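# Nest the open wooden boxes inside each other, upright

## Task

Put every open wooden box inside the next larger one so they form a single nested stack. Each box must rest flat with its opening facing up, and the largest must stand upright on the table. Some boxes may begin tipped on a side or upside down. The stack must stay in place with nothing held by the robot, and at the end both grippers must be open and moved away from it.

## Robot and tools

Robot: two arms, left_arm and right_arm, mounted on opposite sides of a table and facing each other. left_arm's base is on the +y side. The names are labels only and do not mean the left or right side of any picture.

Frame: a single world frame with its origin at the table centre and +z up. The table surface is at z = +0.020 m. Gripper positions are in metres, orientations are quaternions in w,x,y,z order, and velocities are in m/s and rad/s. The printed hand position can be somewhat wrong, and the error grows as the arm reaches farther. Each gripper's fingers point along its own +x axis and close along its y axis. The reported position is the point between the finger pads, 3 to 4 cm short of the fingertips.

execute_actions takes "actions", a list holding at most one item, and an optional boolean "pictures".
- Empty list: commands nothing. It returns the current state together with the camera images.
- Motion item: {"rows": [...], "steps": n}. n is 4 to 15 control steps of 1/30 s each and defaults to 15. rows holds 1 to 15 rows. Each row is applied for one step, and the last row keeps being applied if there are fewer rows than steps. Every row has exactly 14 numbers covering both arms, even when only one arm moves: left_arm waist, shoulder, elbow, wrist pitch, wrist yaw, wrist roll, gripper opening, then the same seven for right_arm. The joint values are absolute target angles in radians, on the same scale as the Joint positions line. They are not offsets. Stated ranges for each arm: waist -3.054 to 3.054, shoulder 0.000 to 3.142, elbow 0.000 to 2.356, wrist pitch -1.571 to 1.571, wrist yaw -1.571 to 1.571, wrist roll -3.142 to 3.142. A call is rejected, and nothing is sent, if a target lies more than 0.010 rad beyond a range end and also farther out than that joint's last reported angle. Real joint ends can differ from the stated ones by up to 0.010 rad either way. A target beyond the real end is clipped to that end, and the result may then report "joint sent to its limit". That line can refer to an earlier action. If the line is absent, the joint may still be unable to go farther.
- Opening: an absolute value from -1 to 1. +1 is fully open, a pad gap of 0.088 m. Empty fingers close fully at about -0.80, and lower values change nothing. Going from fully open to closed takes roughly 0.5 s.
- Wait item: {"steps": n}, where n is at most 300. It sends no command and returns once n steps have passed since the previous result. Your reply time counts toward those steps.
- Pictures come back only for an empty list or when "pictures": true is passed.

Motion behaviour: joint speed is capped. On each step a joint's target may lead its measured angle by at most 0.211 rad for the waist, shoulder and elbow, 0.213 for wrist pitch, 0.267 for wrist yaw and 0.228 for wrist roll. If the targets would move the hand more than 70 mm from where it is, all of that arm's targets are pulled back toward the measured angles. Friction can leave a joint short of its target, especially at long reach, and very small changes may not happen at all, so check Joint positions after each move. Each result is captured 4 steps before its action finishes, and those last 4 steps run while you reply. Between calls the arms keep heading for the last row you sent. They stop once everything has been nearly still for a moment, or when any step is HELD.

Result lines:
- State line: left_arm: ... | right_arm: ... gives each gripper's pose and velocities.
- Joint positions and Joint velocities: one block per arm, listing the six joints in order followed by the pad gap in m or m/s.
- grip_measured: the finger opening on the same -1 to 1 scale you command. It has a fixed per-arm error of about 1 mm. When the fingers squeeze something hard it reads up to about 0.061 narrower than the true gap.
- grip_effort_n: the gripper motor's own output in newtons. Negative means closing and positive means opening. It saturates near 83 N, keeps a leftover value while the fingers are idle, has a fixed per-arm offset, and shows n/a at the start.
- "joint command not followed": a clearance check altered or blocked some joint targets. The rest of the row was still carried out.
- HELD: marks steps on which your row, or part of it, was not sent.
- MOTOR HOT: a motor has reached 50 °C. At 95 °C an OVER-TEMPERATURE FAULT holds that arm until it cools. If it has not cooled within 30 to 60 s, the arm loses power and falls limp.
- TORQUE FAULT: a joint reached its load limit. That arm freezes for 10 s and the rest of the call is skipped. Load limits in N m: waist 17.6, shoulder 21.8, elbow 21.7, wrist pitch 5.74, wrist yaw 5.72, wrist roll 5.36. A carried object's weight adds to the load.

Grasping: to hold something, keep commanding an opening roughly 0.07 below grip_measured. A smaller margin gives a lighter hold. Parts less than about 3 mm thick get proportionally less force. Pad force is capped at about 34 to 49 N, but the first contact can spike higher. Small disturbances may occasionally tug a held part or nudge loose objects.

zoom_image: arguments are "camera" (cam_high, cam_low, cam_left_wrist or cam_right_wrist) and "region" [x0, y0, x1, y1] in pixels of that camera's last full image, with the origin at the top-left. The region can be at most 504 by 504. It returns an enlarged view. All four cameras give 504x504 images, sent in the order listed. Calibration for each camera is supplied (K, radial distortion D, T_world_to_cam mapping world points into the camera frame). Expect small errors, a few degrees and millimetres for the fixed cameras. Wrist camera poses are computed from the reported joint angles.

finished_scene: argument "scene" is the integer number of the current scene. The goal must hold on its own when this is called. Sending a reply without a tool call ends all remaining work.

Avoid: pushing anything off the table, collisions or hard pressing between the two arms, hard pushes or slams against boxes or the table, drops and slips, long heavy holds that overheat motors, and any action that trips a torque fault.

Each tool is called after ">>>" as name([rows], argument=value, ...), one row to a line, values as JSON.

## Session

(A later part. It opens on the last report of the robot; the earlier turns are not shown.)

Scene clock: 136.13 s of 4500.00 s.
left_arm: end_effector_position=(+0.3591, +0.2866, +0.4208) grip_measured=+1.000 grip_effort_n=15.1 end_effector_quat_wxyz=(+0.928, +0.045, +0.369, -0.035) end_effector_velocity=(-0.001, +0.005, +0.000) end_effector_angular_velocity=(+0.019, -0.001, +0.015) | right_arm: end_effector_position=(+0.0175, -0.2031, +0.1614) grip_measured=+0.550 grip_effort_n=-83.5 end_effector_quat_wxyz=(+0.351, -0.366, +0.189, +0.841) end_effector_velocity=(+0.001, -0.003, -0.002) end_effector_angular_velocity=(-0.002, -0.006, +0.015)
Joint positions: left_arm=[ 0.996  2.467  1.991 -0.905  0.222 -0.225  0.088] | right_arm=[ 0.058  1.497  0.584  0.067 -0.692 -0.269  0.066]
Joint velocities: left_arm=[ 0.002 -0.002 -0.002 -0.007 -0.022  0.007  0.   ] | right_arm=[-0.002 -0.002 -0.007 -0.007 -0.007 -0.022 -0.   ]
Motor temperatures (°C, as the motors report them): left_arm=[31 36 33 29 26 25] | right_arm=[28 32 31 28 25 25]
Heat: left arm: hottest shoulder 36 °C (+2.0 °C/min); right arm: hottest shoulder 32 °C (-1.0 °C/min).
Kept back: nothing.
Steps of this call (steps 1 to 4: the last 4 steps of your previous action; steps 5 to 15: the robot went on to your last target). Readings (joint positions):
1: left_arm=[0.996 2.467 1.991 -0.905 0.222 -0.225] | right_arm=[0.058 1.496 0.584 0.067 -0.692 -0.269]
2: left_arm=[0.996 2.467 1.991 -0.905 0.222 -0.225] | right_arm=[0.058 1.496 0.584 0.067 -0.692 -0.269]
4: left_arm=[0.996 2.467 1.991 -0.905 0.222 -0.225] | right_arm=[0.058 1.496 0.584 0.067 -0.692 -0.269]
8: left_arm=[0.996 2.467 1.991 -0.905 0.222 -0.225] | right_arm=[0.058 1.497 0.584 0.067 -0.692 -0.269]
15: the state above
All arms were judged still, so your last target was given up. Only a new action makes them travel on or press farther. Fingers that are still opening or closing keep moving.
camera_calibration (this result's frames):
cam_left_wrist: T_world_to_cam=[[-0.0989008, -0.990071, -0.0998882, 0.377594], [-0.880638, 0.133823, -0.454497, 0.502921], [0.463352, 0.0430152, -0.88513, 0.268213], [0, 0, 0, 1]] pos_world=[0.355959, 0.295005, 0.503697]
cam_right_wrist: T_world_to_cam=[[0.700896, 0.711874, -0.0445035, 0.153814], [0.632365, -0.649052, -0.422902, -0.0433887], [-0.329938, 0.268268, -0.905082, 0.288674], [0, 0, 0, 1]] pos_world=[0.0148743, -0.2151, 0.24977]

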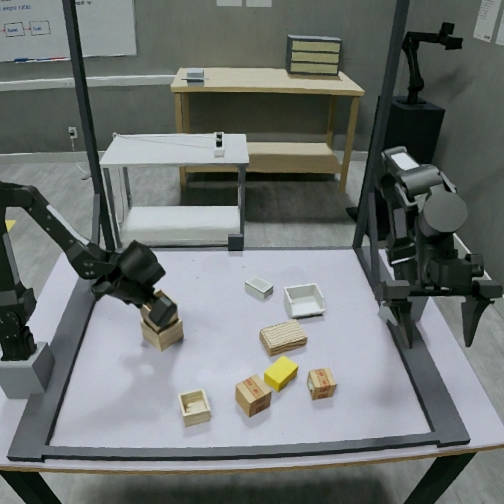

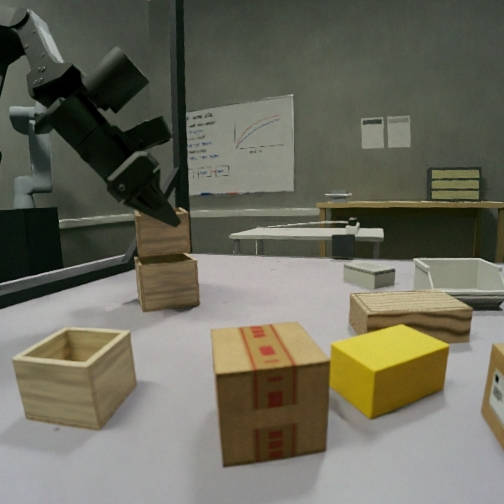

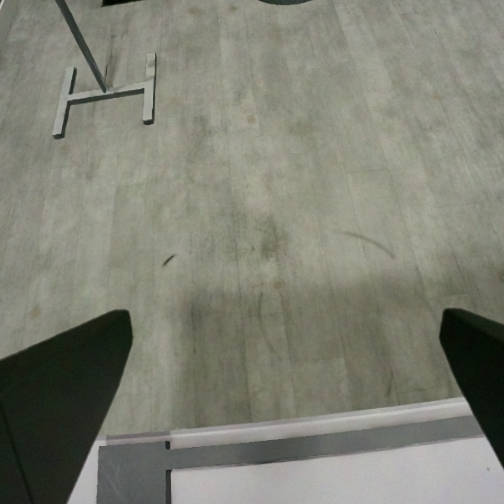

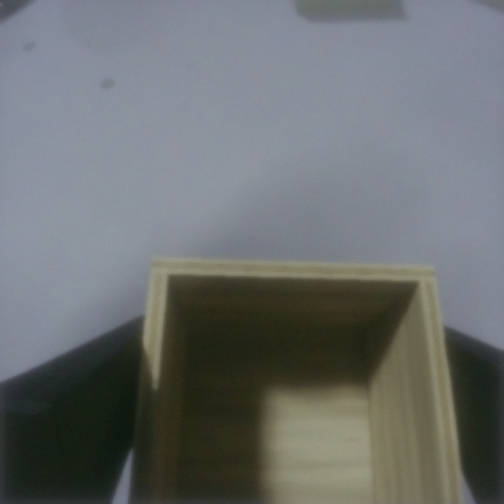

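>>> execute_actions([
  {"rows":[[1.0,2.467,1.991,-0.905,0.223,-0.225,1,0.035,1.53,0.612,0.075,-0.715,-0.27,0.48]]},
])

>>> execute_actions([
  {"steps":15},
], pictures=true)

>>> zoom_image(camera="cam_high", region=[110,260,230,380])

>>> zoom_image(camera="cam_low", region=[100,190,230,320])

Scene clock: 136.67 s of 4500.00 s.
left_arm: end_effector_position=(+0.3591, +0.2866, +0.4208) grip_measured=+1.000 grip_effort_n=15.6 end_effector_quat_wxyz=(+0.928, +0.045, +0.369, -0.035) end_effector_velocity=(-0.002, +0.000, -0.001) end_effector_angular_velocity=(+0.002, +0.005, +0.011) | right_arm: end_effector_position=(+0.0212, -0.1973, +0.1623) grip_measured=+0.550 grip_effort_n=-83.5 end_effector_quat_wxyz=(+0.353, -0.360, +0.194, +0.842) end_effector_velocity=(-0.002, -0.000, +0.002) end_effector_angular_velocity=(-0.004, +0.013, +0.016)
Joint positions: left_arm=[ 0.996  2.467  1.991 -0.905  0.222 -0.225  0.088] | right_arm=[ 0.038  1.521  0.6    0.072 -0.709 -0.269  0.066]
Joint velocities: left_arm=[-0.002 -0.002 -0.002 -0.007 -0.007 -0.007  0.   ] | right_arm=[-0.002  0.002  0.007 -0.007 -0.022 -0.007 -0.   ]
Motor temperatures (°C, as the motors report them): left_arm=[31 36 33 29 26 25] | right_arm=[28 32 31 28 26 25]
Heat: left arm: hottest shoulder 36 °C (+2.0 °C/min); right arm: hottest shoulder 32 °C (-1.0 °C/min).
Steps of this call (steps 1 to 5: nothing new was sent; steps 6 to 16: the first 11 steps of this action). Readings (joint positions):
6: left_arm=[0.996 2.467 1.991 -0.905 0.222 -0.225] | right_arm=[0.056 1.499 0.585 0.068 -0.694 -0.269]
7: left_arm=[0.996 2.467 1.991 -0.905 0.222 -0.225] | right_arm=[0.053 1.504 0.587 0.069 -0.699 -0.269]
9: left_arm=[0.996 2.467 1.991 -0.905 0.222 -0.225] | right_arm=[0.045 1.514 0.592 0.070 -0.702 -0.269]
13: left_arm=[0.996 2.467 1.991 -0.905 0.222 -0.225] | right_arm=[0.039 1.520 0.598 0.072 -0.707 -0.269]
16: the state above

Scene clock: 137.17 s of 4500.00 s.
left_arm: end_effector_position=(+0.3591, +0.2866, +0.4208) grip_measured=+1.000 grip_effort_n=15.1 end_effector_quat_wxyz=(+0.928, +0.045, +0.369, -0.035) end_effector_velocity=(-0.003, -0.002, +0.000) end_effector_angular_velocity=(-0.008, +0.005, -0.001) | right_arm: end_effector_position=(+0.0212, -0.1972, +0.1623) grip_measured=+0.550 grip_effort_n=-83.5 end_effector_quat_wxyz=(+0.353, -0.360, +0.194, +0.842) end_effector_velocity=(+0.004, -0.000, -0.003) end_effector_angular_velocity=(-0.018, -0.015, -0.028)
Joint positions: left_arm=[ 0.996  2.467  1.991 -0.905  0.222 -0.225  0.088] | right_arm=[ 0.038  1.522  0.601  0.072 -0.71  -0.269  0.066]
Joint velocities: left_arm=[-0.002 -0.007 -0.002 -0.007  0.007 -0.007  0.   ] | right_arm=[-0.002  0.002  0.002 -0.022  0.022  0.007 -0.   ]
Motor temperatures (°C, as the motors report them): left_arm=[31 36 33 29 26 25] | right_arm=[28 32 31 28 26 25]
Heat: left arm: hottest shoulder 36 °C (+2.0 °C/min); right arm: hottest shoulder 32 °C (-1.0 °C/min).
Kept back: nothing.
Steps of this call (steps 1 to 4: the last 4 steps of your previous action; steps 5 to 15: the robot went on to your last target). Readings (joint positions):
1: left_arm=[0.996 2.467 1.991 -0.905 0.222 -0.225] | right_arm=[0.038 1.521 0.600 0.072 -0.709 -0.269]
2: left_arm=[0.996 2.467 1.991 -0.905 0.222 -0.225] | right_arm=[0.038 1.521 0.600 0.072 -0.709 -0.269]
4: left_arm=[0.996 2.467 1.991 -0.905 0.222 -0.225] | right_arm=[0.038 1.521 0.600 0.072 -0.709 -0.269]
8: left_arm=[0.996 2.467 1.991 -0.905 0.222 -0.225] | right_arm=[0.038 1.522 0.600 0.072 -0.710 -0.269]
15: the state above
All arms were judged still, so your last target was given up. Only a new action makes them travel on or press farther. Fingers that are still opening or closing keep moving.
camera_calibration (this result's frames):
cam_left_wrist: T_world_to_cam=[[-0.0989008, -0.990071, -0.0998882, 0.377594], [-0.880638, 0.133823, -0.454497, 0.502921], [0.463352, 0.0430152, -0.88513, 0.268213], [0, 0, 0, 1]] pos_world=[0.355959, 0.295005, 0.503697]
cam_right_wrist: T_world_to_cam=[[0.706485, 0.705566, -0.0552854, 0.14739], [0.621001, -0.655484, -0.429765, -0.0413887], [-0.339466, 0.26929, -0.901247, 0.288846], [0, 0, 0, 1]] pos_world=[0.0196269, -0.208907, 0.250683]

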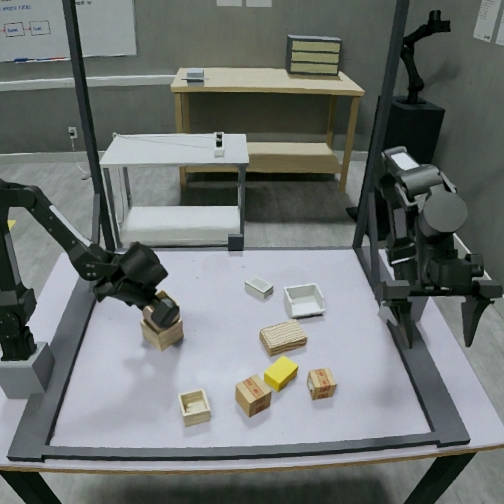

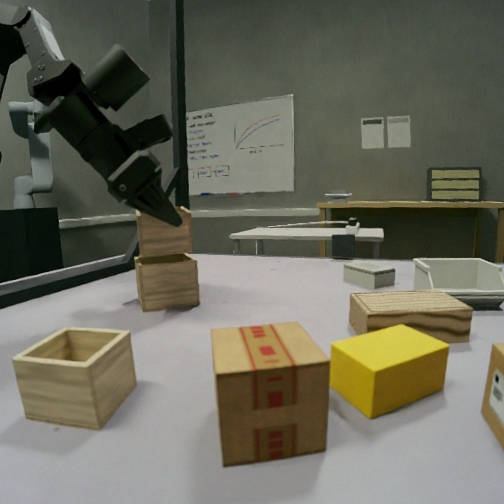

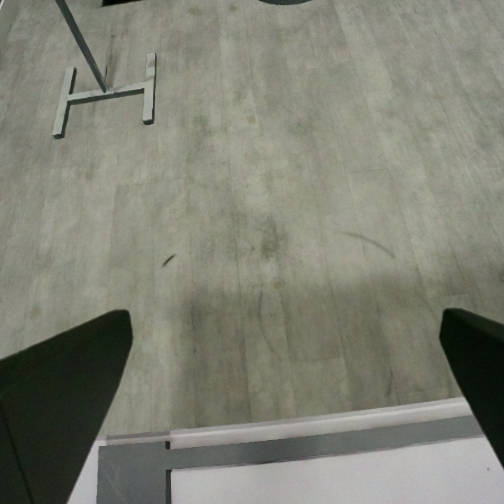

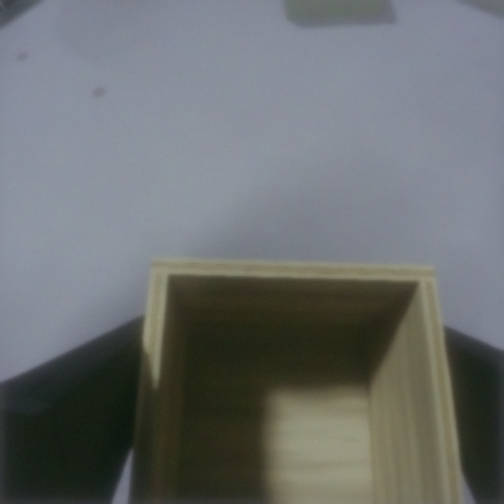

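Region (110, 260, 230, 380) of cam_high's 504x504 image, scaled by 4.200, with more detail than that image has.

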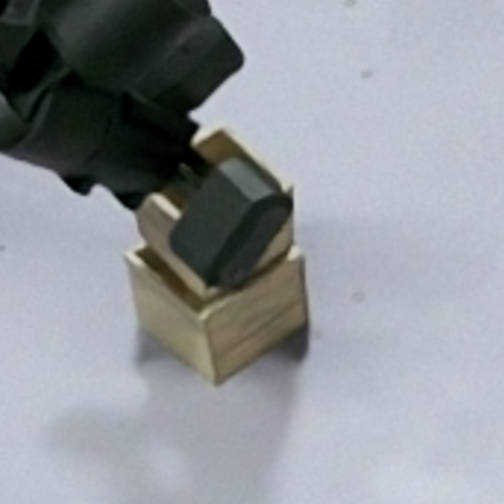

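Region (100, 190, 230, 320) of cam_low's 504x504 image, scaled by 3.877, with more detail than that image has.

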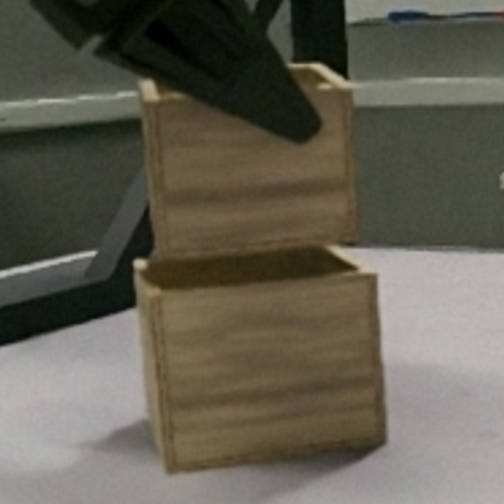

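>>> execute_actions([
  {"rows":[[1.0,2.467,1.991,-0.905,0.223,-0.225,1,0.035,1.59,0.60,0.095,-0.715,-0.27,0.48]]},
])

>>> execute_actions([
  {"steps":15},
], pictures=true)

>>> zoom_image(camera="cam_high", region=[110,260,230,380])

>>> zoom_image(camera="cam_low", region=[100,190,230,320])

Scene clock: 138.60 s of 4500.00 s.
left_arm: end_effector_position=(+0.3591, +0.2866, +0.4208) grip_measured=+1.000 grip_effort_n=15.1 end_effector_quat_wxyz=(+0.928, +0.045, +0.369, -0.035) end_effector_velocity=(-0.001, +0.003, -0.000) end_effector_angular_velocity=(-0.002, +0.004, +0.015) | right_arm: end_effector_position=(+0.0254, -0.1947, +0.1513) grip_measured=+0.550 grip_effort_n=-83.5 end_effector_quat_wxyz=(+0.351, -0.363, +0.205, +0.838) end_effector_velocity=(-0.001, -0.001, -0.001) end_effector_angular_velocity=(-0.003, +0.013, +0.016)
Joint positions: left_arm=[ 0.996  2.467  1.991 -0.905  0.222 -0.225  0.088] | right_arm=[ 0.033  1.574  0.603  0.097 -0.714 -0.272  0.066]
Joint velocities: left_arm=[ 0.002 -0.002 -0.002 -0.007 -0.007 -0.007  0.   ] | right_arm=[-0.002  0.007 -0.002  0.007 -0.022 -0.007 -0.   ]
Motor temperatures (°C, as the motors report them): left_arm=[31 36 33 29 26 25] | right_arm=[28 32 31 29 26 25]
Heat: left arm: hottest shoulder 36 °C (+2.0 °C/min); right arm: hottest shoulder 32 °C (-1.0 °C/min).
Steps of this call (steps 1 to 32: nothing new was sent; steps 33 to 43: the first 11 steps of this action). Readings (joint positions):
33: left_arm=[0.996 2.467 1.991 -0.905 0.222 -0.225] | right_arm=[0.038 1.528 0.601 0.075 -0.711 -0.269]
34: left_arm=[0.996 2.467 1.991 -0.905 0.222 -0.225] | right_arm=[0.038 1.538 0.601 0.085 -0.712 -0.269]
36: left_arm=[0.996 2.467 1.991 -0.905 0.222 -0.225] | right_arm=[0.037 1.560 0.602 0.087 -0.712 -0.269]
40: left_arm=[0.996 2.467 1.991 -0.905 0.222 -0.225] | right_arm=[0.033 1.572 0.603 0.095 -0.714 -0.272]
43: the state above

Scene clock: 139.10 s of 4500.00 s.
left_arm: end_effector_position=(+0.3591, +0.2866, +0.4208) grip_measured=+1.000 grip_effort_n=15.1 end_effector_quat_wxyz=(+0.928, +0.045, +0.369, -0.035) end_effector_velocity=(-0.001, +0.002, -0.005) end_effector_angular_velocity=(-0.008, +0.015, +0.025) | right_arm: end_effector_position=(+0.0255, -0.1947, +0.1510) grip_measured=+0.550 grip_effort_n=-83.5 end_effector_quat_wxyz=(+0.351, -0.363, +0.205, +0.838) end_effector_velocity=(+0.002, -0.001, -0.001) end_effector_angular_velocity=(-0.001, -0.009, -0.003)
Joint positions: left_arm=[ 0.996  2.467  1.991 -0.905  0.222 -0.225  0.088] | right_arm=[ 0.033  1.574  0.603  0.097 -0.714 -0.272  0.066]
Joint velocities: left_arm=[-0.002  0.002 -0.007 -0.007 -0.007 -0.022  0.   ] | right_arm=[-0.002 -0.002 -0.002 -0.007  0.007 -0.007 -0.   ]
Motor temperatures (°C, as the motors report them): left_arm=[31 36 33 29 26 25] | right_arm=[28 32 31 29 26 25]
Heat: left arm: hottest shoulder 36 °C (+2.0 °C/min); right arm: hottest shoulder 32 °C (-1.0 °C/min).
Kept back: nothing.
Steps of this call (steps 1 to 4: the last 4 steps of your previous action; steps 5 to 15: the robot went on to your last target). Readings (joint positions):
1: left_arm=[0.996 2.467 1.991 -0.905 0.222 -0.225] | right_arm=[0.033 1.574 0.603 0.097 -0.714 -0.272]
2: left_arm=[0.996 2.467 1.991 -0.905 0.222 -0.225] | right_arm=[0.033 1.574 0.603 0.097 -0.714 -0.272]
4: left_arm=[0.996 2.467 1.991 -0.905 0.222 -0.225] | right_arm=[0.033 1.574 0.603 0.097 -0.714 -0.272]
8: left_arm=[0.996 2.467 1.991 -0.905 0.222 -0.225] | right_arm=[0.033 1.574 0.603 0.097 -0.714 -0.272]
15: the state above
All arms were judged still, so your last target was given up. Only a new action makes them travel on or press farther. Fingers that are still opening or closing keep moving.
camera_calibration (this result's frames):
cam_left_wrist: T_world_to_cam=[[-0.0989008, -0.990071, -0.0998882, 0.377594], [-0.880638, 0.133823, -0.454497, 0.502921], [0.463352, 0.0430152, -0.88513, 0.268213], [0, 0, 0, 1]] pos_world=[0.355959, 0.295005, 0.503697]
cam_right_wrist: T_world_to_cam=[[0.71138, 0.69911, -0.0720038, 0.143178], [0.616133, -0.669654, -0.41466, -0.0521938], [-0.338111, 0.250617, -0.907123, 0.276711], [0, 0, 0, 1]] pos_world=[0.0238631, -0.204398, 0.239678]

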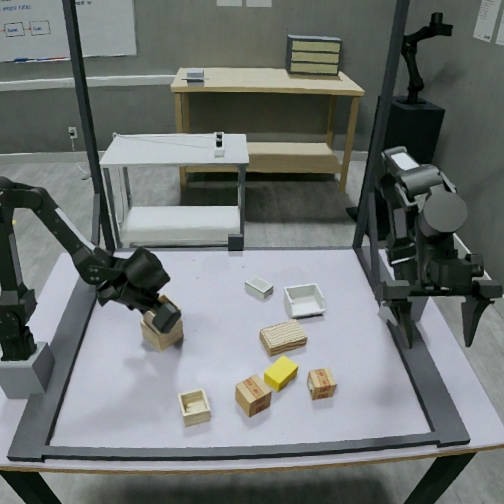

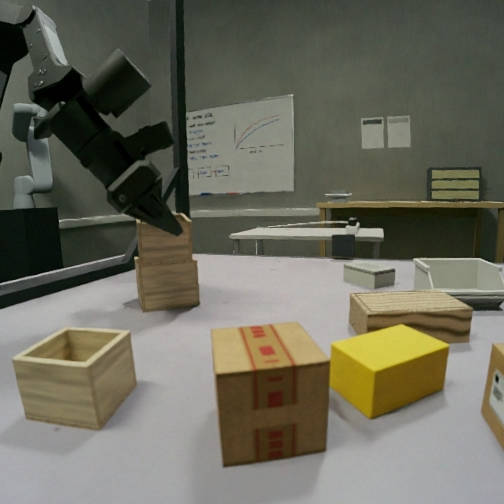

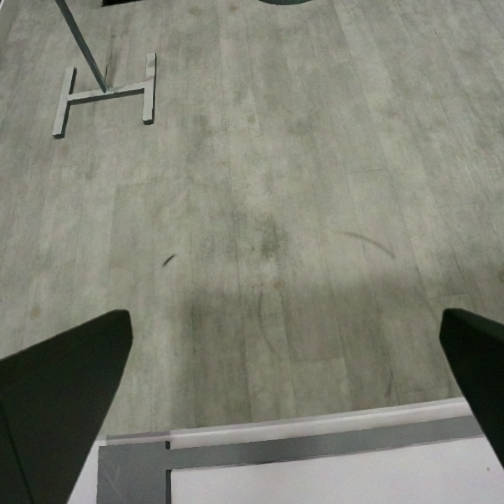

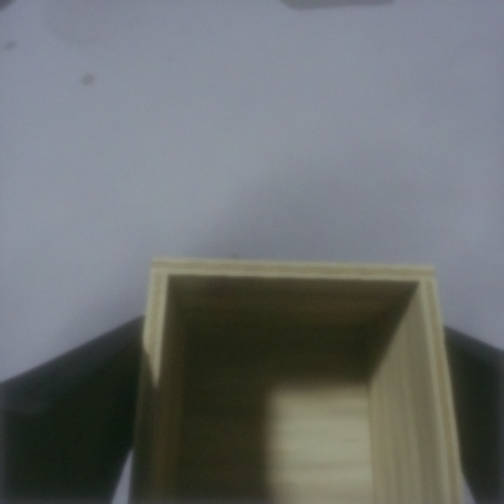

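Region (110, 260, 230, 380) of cam_high's 504x504 image, scaled by 4.200, with more detail than that image has.

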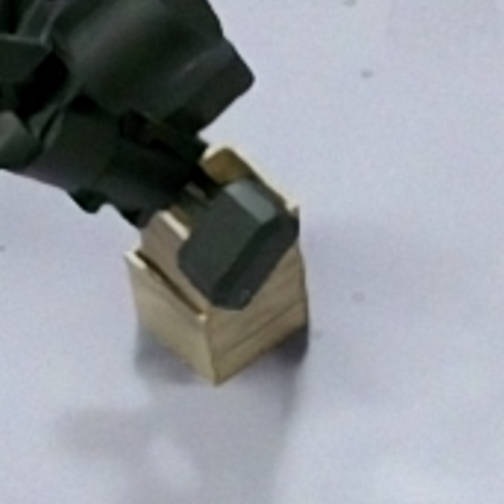

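Region (100, 190, 230, 320) of cam_low's 504x504 image, scaled by 3.877, with more detail than that image has.

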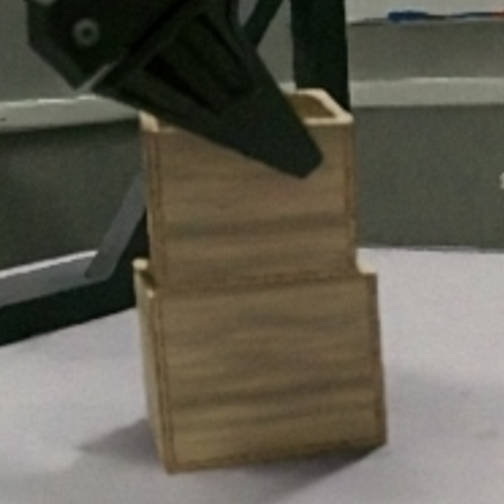

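Seems entering. Continue down, countering x drift.

>>> execute_actions([
  {"rows":[[1.0,2.467,1.991,-0.905,0.223,-0.225,1,0.05,1.65,0.595,0.115,-0.70,-0.27,0.48]]},
])

>>> execute_actions([
  {"steps":15},
], pictures=true)

>>> zoom_image(camera="cam_high", region=[110,260,230,380])

>>> zoom_image(camera="cam_low", region=[100,190,230,320])

Scene clock: 140.80 s of 4500.00 s.
left_arm: end_effector_position=(+0.3591, +0.2866, +0.4208) grip_measured=+1.000 grip_effort_n=15.1 end_effector_quat_wxyz=(+0.928, +0.045, +0.369, -0.035) end_effector_velocity=(-0.001, -0.000, -0.006) end_effector_angular_velocity=(+0.004, +0.019, -0.006) | right_arm: end_effector_position=(+0.0262, -0.1872, +0.1474) grip_measured=+0.550 grip_effort_n=-83.5 end_effector_quat_wxyz=(+0.353, -0.362, +0.201, +0.839) end_effector_velocity=(+0.003, -0.001, -0.004) end_effector_angular_velocity=(-0.010, -0.010, -0.006)
Joint positions: left_arm=[ 0.996  2.467  1.991 -0.905  0.222 -0.225  0.088] | right_arm=[ 0.034  1.613  0.617  0.13  -0.712 -0.272  0.066]
Joint velocities: left_arm=[-0.002  0.002 -0.007 -0.007  0.007  0.007  0.   ] | right_arm=[-0.002  0.007 -0.002 -0.007  0.007 -0.007 -0.   ]
Motor temperatures (°C, as the motors report them): left_arm=[31 36 33 29 26 25] | right_arm=[28 32 31 28 26 25]
Heat: left arm: hottest shoulder 36 °C (+2.0 °C/min); right arm: hottest shoulder 32 °C (-1.0 °C/min).
Steps of this call (steps 1 to 40: nothing new was sent; steps 41 to 51: the first 11 steps of this action). Readings (joint positions):
41: left_arm=[0.996 2.467 1.991 -0.905 0.222 -0.225] | right_arm=[0.033 1.580 0.603 0.101 -0.714 -0.272]
42: left_arm=[0.996 2.467 1.991 -0.905 0.222 -0.225] | right_arm=[0.034 1.589 0.604 0.113 -0.714 -0.272]
44: left_arm=[0.996 2.467 1.991 -0.905 0.222 -0.225] | right_arm=[0.034 1.602 0.612 0.122 -0.714 -0.272]
48: left_arm=[0.996 2.467 1.991 -0.905 0.222 -0.225] | right_arm=[0.034 1.611 0.617 0.128 -0.713 -0.272]
51: the state above

Scene clock: 141.30 s of 4500.00 s.
left_arm: end_effector_position=(+0.3591, +0.2866, +0.4208) grip_measured=+1.000 grip_effort_n=15.6 end_effector_quat_wxyz=(+0.928, +0.045, +0.369, -0.035) end_effector_velocity=(-0.000, +0.001, -0.003) end_effector_angular_velocity=(+0.013, +0.009, +0.003) | right_arm: end_effector_position=(+0.0263, -0.1869, +0.1474) grip_measured=+0.550 grip_effort_n=-83.5 end_effector_quat_wxyz=(+0.353, -0.362, +0.200, +0.839) end_effector_velocity=(+0.001, -0.004, -0.003) end_effector_angular_velocity=(-0.016, -0.006, +0.011)
Joint positions: left_arm=[ 0.996  2.467  1.991 -0.905  0.222 -0.225  0.088] | right_arm=[ 0.034  1.614  0.618  0.131 -0.711 -0.272  0.066]
Joint velocities: left_arm=[-0.002  0.002 -0.002 -0.007 -0.007  0.007  0.   ] | right_arm=[-0.002  0.002 -0.002 -0.022 -0.007 -0.022 -0.   ]
Motor temperatures (°C, as the motors report them): left_arm=[31 36 33 29 26 25] | right_arm=[28 32 31 28 26 25]
Heat: left arm: hottest shoulder 36 °C (+2.0 °C/min); right arm: hottest shoulder 32 °C (-1.0 °C/min).
Kept back: nothing.
Steps of this call (steps 1 to 4: the last 4 steps of your previous action; steps 5 to 15: the robot went on to your last target). Readings (joint positions):
1: left_arm=[0.996 2.467 1.991 -0.905 0.222 -0.225] | right_arm=[0.034 1.613 0.618 0.130 -0.711 -0.272]
2: left_arm=[0.996 2.467 1.991 -0.905 0.222 -0.225] | right_arm=[0.034 1.613 0.618 0.130 -0.711 -0.272]
4: left_arm=[0.996 2.467 1.991 -0.905 0.222 -0.225] | right_arm=[0.034 1.613 0.618 0.130 -0.711 -0.272]
8: left_arm=[0.996 2.467 1.991 -0.905 0.222 -0.225] | right_arm=[0.034 1.614 0.618 0.131 -0.711 -0.272]
15: the state above
All arms were judged still, so your last target was given up. Only a new action makes them travel on or press farther. Fingers that are still opening or closing keep moving.
camera_calibration (this result's frames):
cam_left_wrist: T_world_to_cam=[[-0.0989008, -0.990071, -0.0998882, 0.377594], [-0.880638, 0.133823, -0.454497, 0.502921], [0.463352, 0.0430152, -0.88513, 0.268213], [0, 0, 0, 1]] pos_world=[0.355959, 0.295005, 0.503697]
cam_right_wrist: T_world_to_cam=[[0.710654, 0.700664, -0.0635753, 0.135934], [0.617705, -0.664651, -0.420332, -0.0471718], [-0.336767, 0.25944, -0.90514, 0.273028], [0, 0, 0, 1]] pos_world=[0.0244831, -0.197431, 0.235942]

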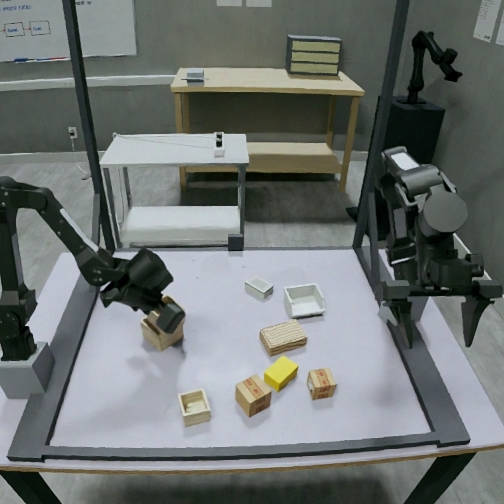

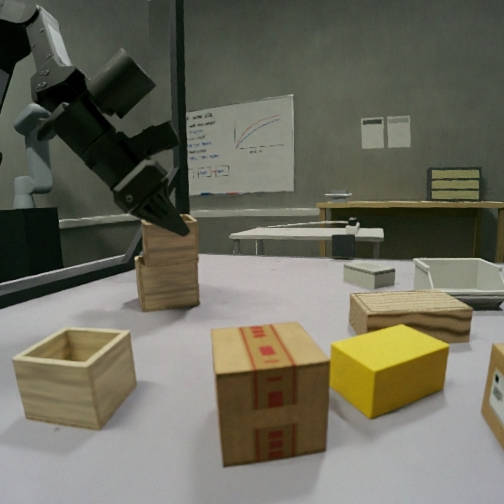

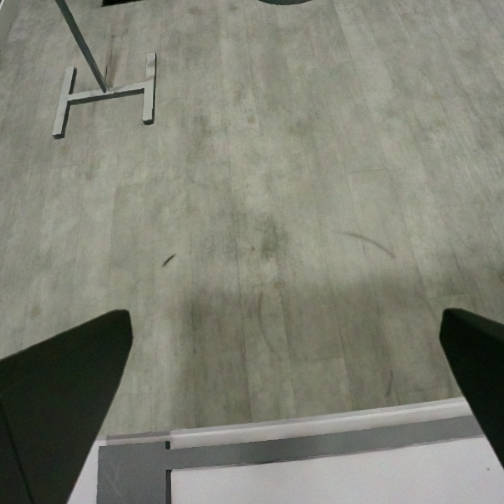

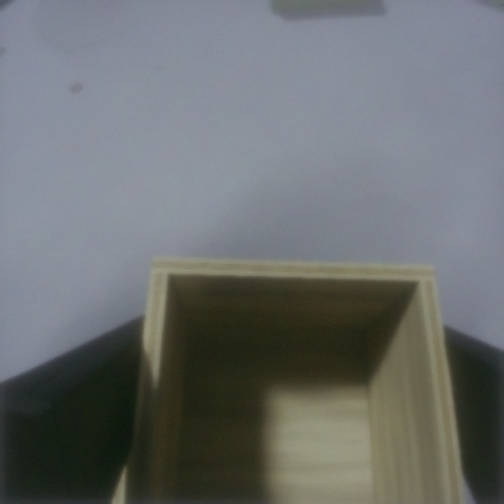

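Region (110, 260, 230, 380) of cam_high's 504x504 image, scaled by 4.200, with more detail than that image has.

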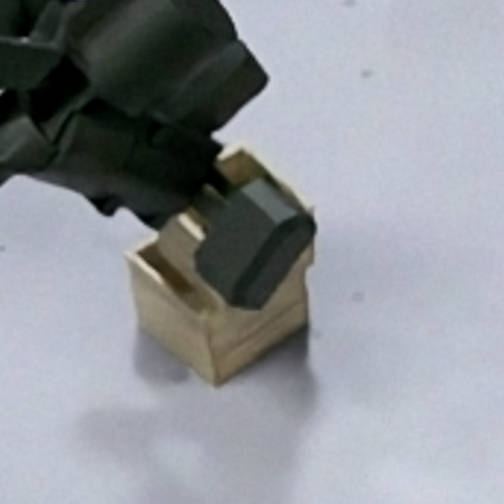

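Region (100, 190, 230, 320) of cam_low's 504x504 image, scaled by 3.877, with more detail than that image has.

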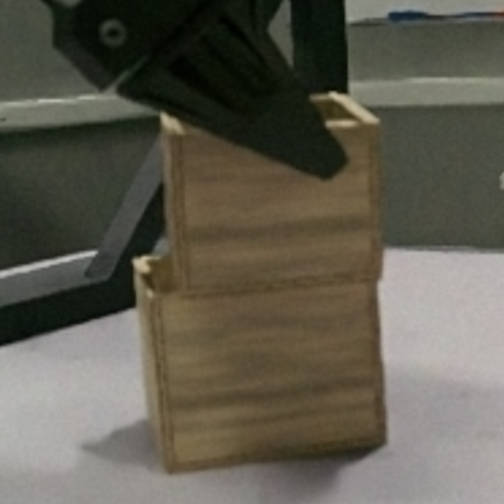

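>>> execute_actions([
  {"rows":[[1.0,2.467,1.991,-0.905,0.223,-0.225,1,0.035,1.50,0.61,0.08,-0.712,-0.27,0.48]],"steps":8},
])

>>> execute_actions([
  {"rows":[[1.0,2.467,1.991,-0.905,0.223,-0.225,1,0.068,1.50,0.58,0.06,-0.685,-0.27,0.48]]},
])

>>> execute_actions([
  {"steps":15},
], pictures=true)

>>> zoom_image(camera="cam_high", region=[110,260,230,380])

>>> zoom_image(camera="cam_low", region=[100,190,230,320])

Scene clock: 141.83 s of 4500.00 s.
left_arm: end_effector_position=(+0.3591, +0.2866, +0.4208) grip_measured=+1.000 grip_effort_n=15.1 end_effector_quat_wxyz=(+0.928, +0.045, +0.369, -0.035) end_effector_velocity=(-0.004, +0.001, -0.003) end_effector_angular_velocity=(-0.008, +0.019, +0.026) | right_arm: end_effector_position=(+0.0231, -0.1916, +0.1585) grip_measured=+0.550 grip_effort_n=-83.5 end_effector_quat_wxyz=(+0.354, -0.361, +0.194, +0.841) end_effector_velocity=(-0.039, +0.004, +0.107) end_effector_angular_velocity=(+0.326, +0.029, +0.124)
Joint positions: left_arm=[ 0.996  2.467  1.991 -0.905  0.222 -0.225  0.088] | right_arm=[ 0.035  1.555  0.613  0.091 -0.707 -0.272  0.066]
Joint velocities: left_arm=[-0.002 -0.002 -0.002 -0.022 -0.007 -0.022  0.   ] | right_arm=[ 0.012 -0.383 -0.002 -0.037 -0.007 -0.007 -0.   ]
Motor temperatures (°C, as the motors report them): left_arm=[31 36 33 29 26 25] | right_arm=[28 32 31 28 26 25]
Heat: left arm: hottest shoulder 36 °C (+2.0 °C/min); right arm: hottest shoulder 32 °C (-1.0 °C/min).
Steps of this call (steps 1 to 12: nothing new was sent; steps 13 to 16: the first 4 steps of this action). Readings (joint positions):
13: left_arm=[0.996 2.467 1.991 -0.905 0.222 -0.225] | right_arm=[0.033 1.602 0.619 0.126 -0.710 -0.272]
14: left_arm=[0.996 2.467 1.991 -0.905 0.222 -0.225] | right_arm=[0.034 1.586 0.619 0.104 -0.707 -0.272]
16: the state above

Scene clock: 142.33 s of 4500.00 s.
left_arm: end_effector_position=(+0.3591, +0.2866, +0.4208) grip_measured=+1.000 grip_effort_n=15.1 end_effector_quat_wxyz=(+0.928, +0.045, +0.369, -0.035) end_effector_velocity=(+0.000, -0.003, +0.002) end_effector_angular_velocity=(-0.009, -0.008, -0.006) | right_arm: end_effector_position=(+0.0161, -0.2025, +0.1591) grip_measured=+0.550 grip_effort_n=-83.5 end_effector_quat_wxyz=(+0.347, -0.369, +0.191, +0.841) end_effector_velocity=(+0.002, -0.001, +0.001) end_effector_angular_velocity=(+0.002, -0.020, -0.008)
Joint positions: left_arm=[ 0.996  2.467  1.991 -0.905  0.222 -0.225  0.088] | right_arm=[ 0.064  1.509  0.592  0.063 -0.691 -0.272  0.066]
Joint velocities: left_arm=[-0.002 -0.002  0.002  0.007  0.007 -0.007  0.   ] | right_arm=[ 0.002 -0.012  0.002 -0.022  0.022 -0.007 -0.   ]
Motor temperatures (°C, as the motors report them): left_arm=[31 36 33 29 26 25] | right_arm=[28 32 31 28 26 25]
Heat: left arm: hottest shoulder 36 °C (+2.0 °C/min); right arm: hottest shoulder 32 °C (-1.0 °C/min).
Steps of this call (steps 1 to 4: the last 4 steps of your previous action; steps 5 to 15: the first 11 steps of this action). Readings (joint positions):
5: left_arm=[0.996 2.467 1.991 -0.905 0.222 -0.225] | right_arm=[0.037 1.516 0.612 0.084 -0.706 -0.272]
6: left_arm=[0.996 2.467 1.991 -0.905 0.222 -0.225] | right_arm=[0.042 1.513 0.610 0.079 -0.704 -0.272]
8: left_arm=[0.996 2.467 1.991 -0.905 0.222 -0.225] | right_arm=[0.054 1.510 0.603 0.070 -0.700 -0.272]
12: left_arm=[0.996 2.467 1.991 -0.905 0.222 -0.225] | right_arm=[0.063 1.510 0.592 0.064 -0.693 -0.272]
15: the state above

Scene clock: 142.83 s of 4500.00 s.
left_arm: end_effector_position=(+0.3591, +0.2866, +0.4208) grip_measured=+1.000 grip_effort_n=15.1 end_effector_quat_wxyz=(+0.928, +0.045, +0.369, -0.035) end_effector_velocity=(-0.003, -0.002, +0.000) end_effector_angular_velocity=(+0.002, +0.005, -0.011) | right_arm: end_effector_position=(+0.0159, -0.2028, +0.1591) grip_measured=+0.550 grip_effort_n=-83.5 end_effector_quat_wxyz=(+0.347, -0.369, +0.191, +0.841) end_effector_velocity=(+0.001, -0.004, -0.002) end_effector_angular_velocity=(-0.019, -0.000, +0.001)
Joint positions: left_arm=[ 0.996  2.467  1.991 -0.905  0.222 -0.225  0.088] | right_arm=[ 0.065  1.508  0.591  0.062 -0.69  -0.272  0.066]
Joint velocities: left_arm=[-0.002 -0.007 -0.002 -0.007  0.007  0.007  0.   ] | right_arm=[-0.002 -0.002 -0.002 -0.022 -0.007 -0.007 -0.   ]
Motor temperatures (°C, as the motors report them): left_arm=[31 36 33 29 26 25] | right_arm=[28 32 31 28 26 25]
Heat: left arm: hottest shoulder 36 °C (+2.0 °C/min); right arm: hottest shoulder 32 °C (-1.0 °C/min).
Kept back: nothing.
Steps of this call (steps 1 to 4: the last 4 steps of your previous action; steps 5 to 15: the robot went on to your last target). Readings (joint positions):
1: left_arm=[0.996 2.467 1.991 -0.905 0.222 -0.225] | right_arm=[0.064 1.509 0.592 0.063 -0.690 -0.272]
2: left_arm=[0.996 2.467 1.991 -0.905 0.222 -0.225] | right_arm=[0.064 1.508 0.592 0.063 -0.690 -0.272]
4: left_arm=[0.996 2.467 1.991 -0.905 0.222 -0.225] | right_arm=[0.065 1.508 0.592 0.062 -0.690 -0.272]
8: left_arm=[0.996 2.467 1.991 -0.905 0.222 -0.225] | right_arm=[0.065 1.508 0.591 0.062 -0.690 -0.272]
15: the state above
All arms were judged still, so your last target was given up. Only a new action makes them travel on or press farther. Fingers that are still opening or closing keep moving.
camera_calibration (this result's frames):
cam_left_wrist: T_world_to_cam=[[-0.0989008, -0.990071, -0.0998882, 0.377594], [-0.880638, 0.133823, -0.454497, 0.502921], [0.463352, 0.0430152, -0.88513, 0.268213], [0, 0, 0, 1]] pos_world=[0.355959, 0.295005, 0.503697]
cam_right_wrist: T_world_to_cam=[[0.697209, 0.715229, -0.0484545, 0.155989], [0.637411, -0.649443, -0.414646, -0.0446215], [-0.328035, 0.258209, -0.908692, 0.284397], [0, 0, 0, 1]] pos_world=[0.0129776, -0.213981, 0.247486]

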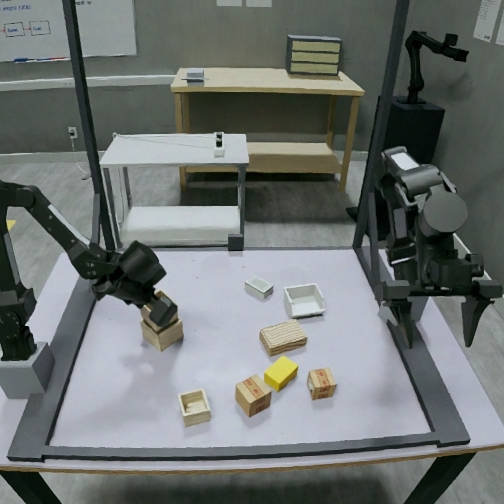

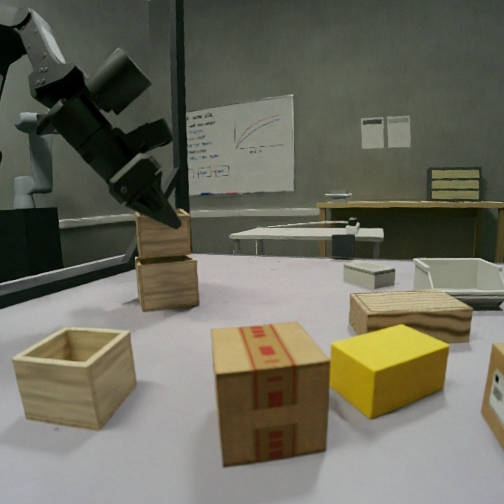

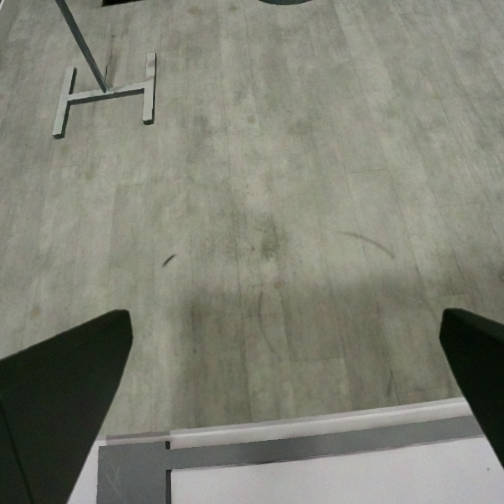

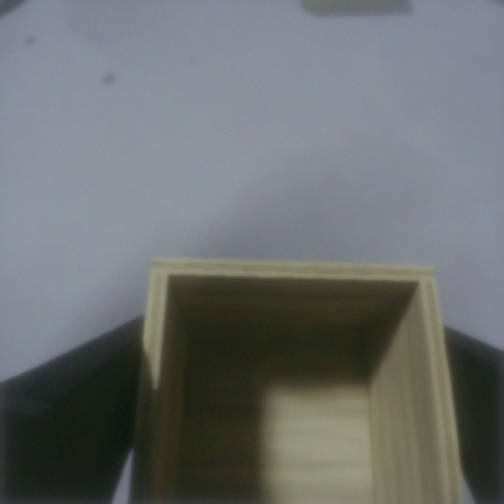

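Region (110, 260, 230, 380) of cam_high's 504x504 image, scaled by 4.200, with more detail than that image has.

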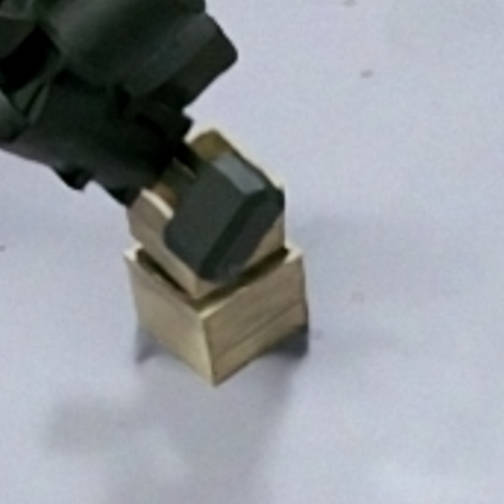

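Region (100, 190, 230, 320) of cam_low's 504x504 image, scaled by 3.877, with more detail than that image has.

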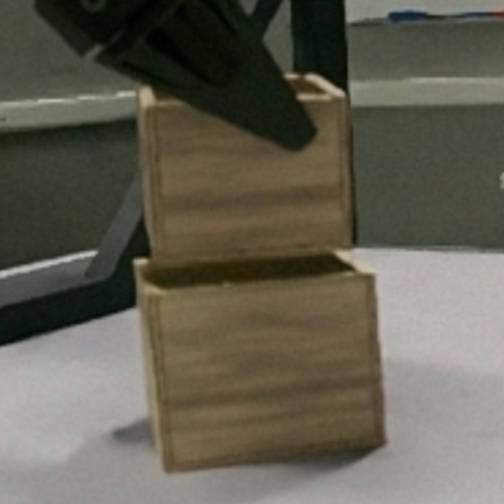

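>>> execute_actions([
  {"rows":[[1.0,2.467,1.991,-0.905,0.223,-0.225,1,0.068,1.575,0.615,0.08,-0.685,-0.27,0.48]]},
])

>>> execute_actions([
  {"steps":15},
], pictures=true)

>>> zoom_image(camera="cam_high", region=[110,260,230,380])

>>> zoom_image(camera="cam_low", region=[100,190,230,320])

Scene clock: 143.40 s of 4500.00 s.
left_arm: end_effector_position=(+0.3591, +0.2866, +0.4208) grip_measured=+1.000 grip_effort_n=15.1 end_effector_quat_wxyz=(+0.928, +0.045, +0.369, -0.035) end_effector_velocity=(-0.002, -0.002, -0.002) end_effector_angular_velocity=(+0.003, +0.010, -0.009) | right_arm: end_effector_position=(+0.0187, -0.1984, +0.1488) grip_measured=+0.550 grip_effort_n=-83.5 end_effector_quat_wxyz=(+0.346, -0.374, +0.203, +0.836) end_effector_velocity=(+0.005, -0.006, -0.015) end_effector_angular_velocity=(-0.067, +0.006, -0.009)
Joint positions: left_arm=[ 0.996  2.467  1.991 -0.905  0.222 -0.225  0.088] | right_arm=[ 0.065  1.564  0.606  0.077 -0.689 -0.272  0.066]
Joint velocities: left_arm=[-0.002 -0.002 -0.002 -0.007  0.007  0.007  0.   ] | right_arm=[-0.007  0.046 -0.002 -0.022 -0.022 -0.007 -0.   ]
Motor temperatures (°C, as the motors report them): left_arm=[31 36 33 29 26 25] | right_arm=[28 32 31 28 26 25]
Heat: left arm: hottest shoulder 36 °C (+2.0 °C/min); right arm: hottest shoulder 32 °C (-1.0 °C/min).
Steps of this call (steps 1 to 6: nothing new was sent; steps 7 to 17: the first 11 steps of this action). Readings (joint positions):
7: left_arm=[0.996 2.467 1.991 -0.905 0.222 -0.225] | right_arm=[0.065 1.512 0.591 0.062 -0.690 -0.272]
8: left_arm=[0.996 2.467 1.991 -0.905 0.222 -0.225] | right_arm=[0.065 1.521 0.594 0.067 -0.690 -0.272]
10: left_arm=[0.996 2.467 1.991 -0.905 0.222 -0.225] | right_arm=[0.065 1.542 0.598 0.070 -0.689 -0.272]
14: left_arm=[0.996 2.467 1.991 -0.905 0.222 -0.225] | right_arm=[0.065 1.557 0.605 0.077 -0.689 -0.272]
17: the state above

Scene clock: 143.90 s of 4500.00 s.
left_arm: end_effector_position=(+0.3591, +0.2866, +0.4208) grip_measured=+1.000 grip_effort_n=15.1 end_effector_quat_wxyz=(+0.928, +0.045, +0.369, -0.035) end_effector_velocity=(+0.002, +0.000, -0.001) end_effector_angular_velocity=(-0.010, -0.003, +0.017) | right_arm: end_effector_position=(+0.0189, -0.1985, +0.1480) grip_measured=+0.550 grip_effort_n=-83.5 end_effector_quat_wxyz=(+0.346, -0.375, +0.204, +0.836) end_effector_velocity=(-0.001, +0.002, +0.003) end_effector_angular_velocity=(+0.014, +0.004, +0.011)
Joint positions: left_arm=[ 0.996  2.467  1.991 -0.905  0.222 -0.225  0.088] | right_arm=[ 0.065  1.566  0.606  0.077 -0.689 -0.272  0.066]
Joint velocities: left_arm=[-0.002  0.002 -0.002  0.007 -0.007 -0.022  0.   ] | right_arm=[-0.002 -0.002  0.002  0.007 -0.007 -0.007 -0.   ]
Motor temperatures (°C, as the motors report them): left_arm=[31 36 33 29 26 25] | right_arm=[28 32 31 28 26 25]
Heat: left arm: hottest shoulder 36 °C (+2.0 °C/min); right arm: hottest shoulder 32 °C (-1.0 °C/min).
Kept back: nothing.
Steps of this call (steps 1 to 4: the last 4 steps of your previous action; steps 5 to 15: the robot went on to your last target). Readings (joint positions):
1: left_arm=[0.996 2.467 1.991 -0.905 0.222 -0.225] | right_arm=[0.065 1.565 0.606 0.077 -0.689 -0.272]
2: left_arm=[0.996 2.467 1.991 -0.905 0.222 -0.225] | right_arm=[0.065 1.565 0.606 0.077 -0.689 -0.272]
4: left_arm=[0.996 2.467 1.991 -0.905 0.222 -0.225] | right_arm=[0.065 1.566 0.606 0.077 -0.689 -0.272]
8: left_arm=[0.996 2.467 1.991 -0.905 0.222 -0.225] | right_arm=[0.065 1.566 0.606 0.077 -0.689 -0.272]
15: the state above
All arms were judged still, so your last target was given up. Only a new action makes them travel on or press farther. Fingers that are still opening or closing keep moving.
camera_calibration (this result's frames):
cam_left_wrist: T_world_to_cam=[[-0.0989008, -0.990071, -0.0998882, 0.377594], [-0.880638, 0.133823, -0.454497, 0.502921], [0.463352, 0.0430152, -0.88513, 0.268213], [0, 0, 0, 1]] pos_world=[0.355959, 0.295005, 0.503697]
cam_right_wrist: T_world_to_cam=[[0.703848, 0.707346, -0.0652635, 0.151026], [0.632977, -0.666227, -0.394312, -0.0545888], [-0.322396, 0.236225, -0.916656, 0.270931], [0, 0, 0, 1]] pos_world=[0.0156012, -0.207197, 0.236682]

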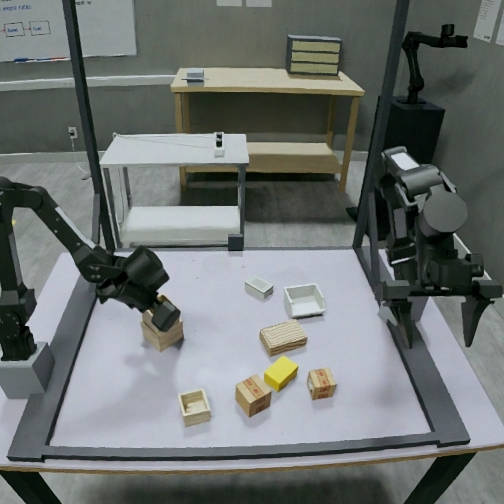

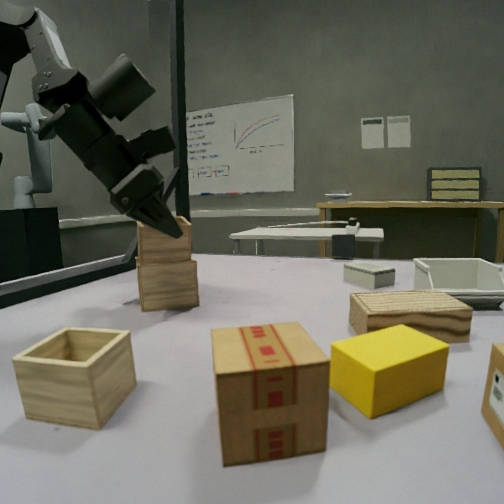

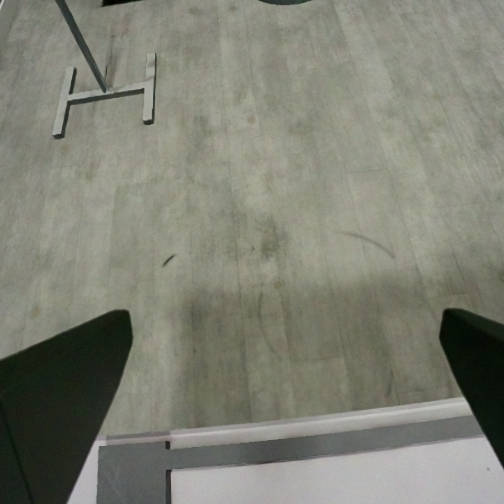

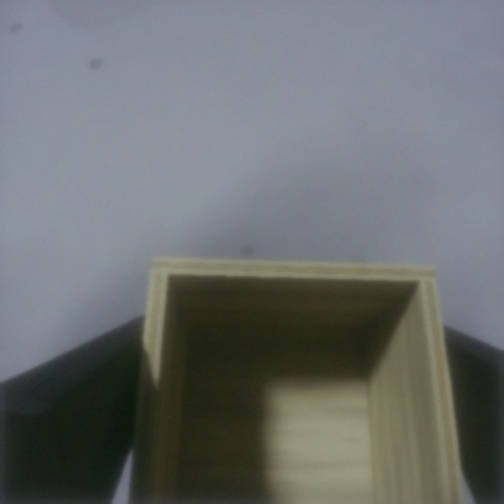

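Region (110, 260, 230, 380) of cam_high's 504x504 image, scaled by 4.200, with more detail than that image has.

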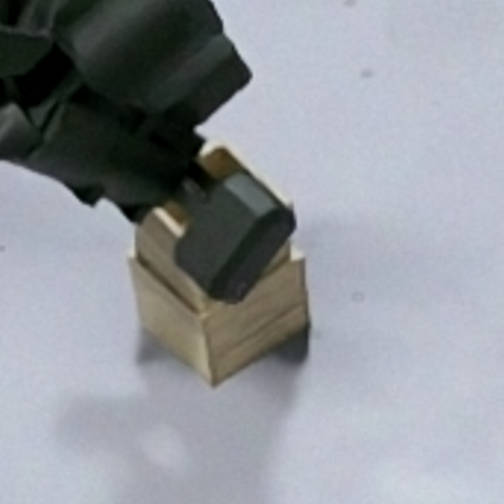

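Region (100, 190, 230, 320) of cam_low's 504x504 image, scaled by 3.877, with more detail than that image has.

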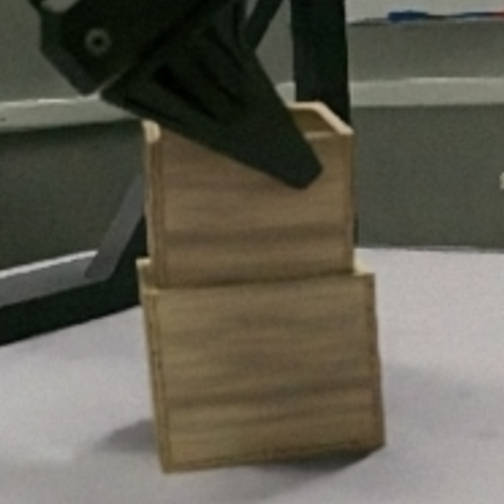

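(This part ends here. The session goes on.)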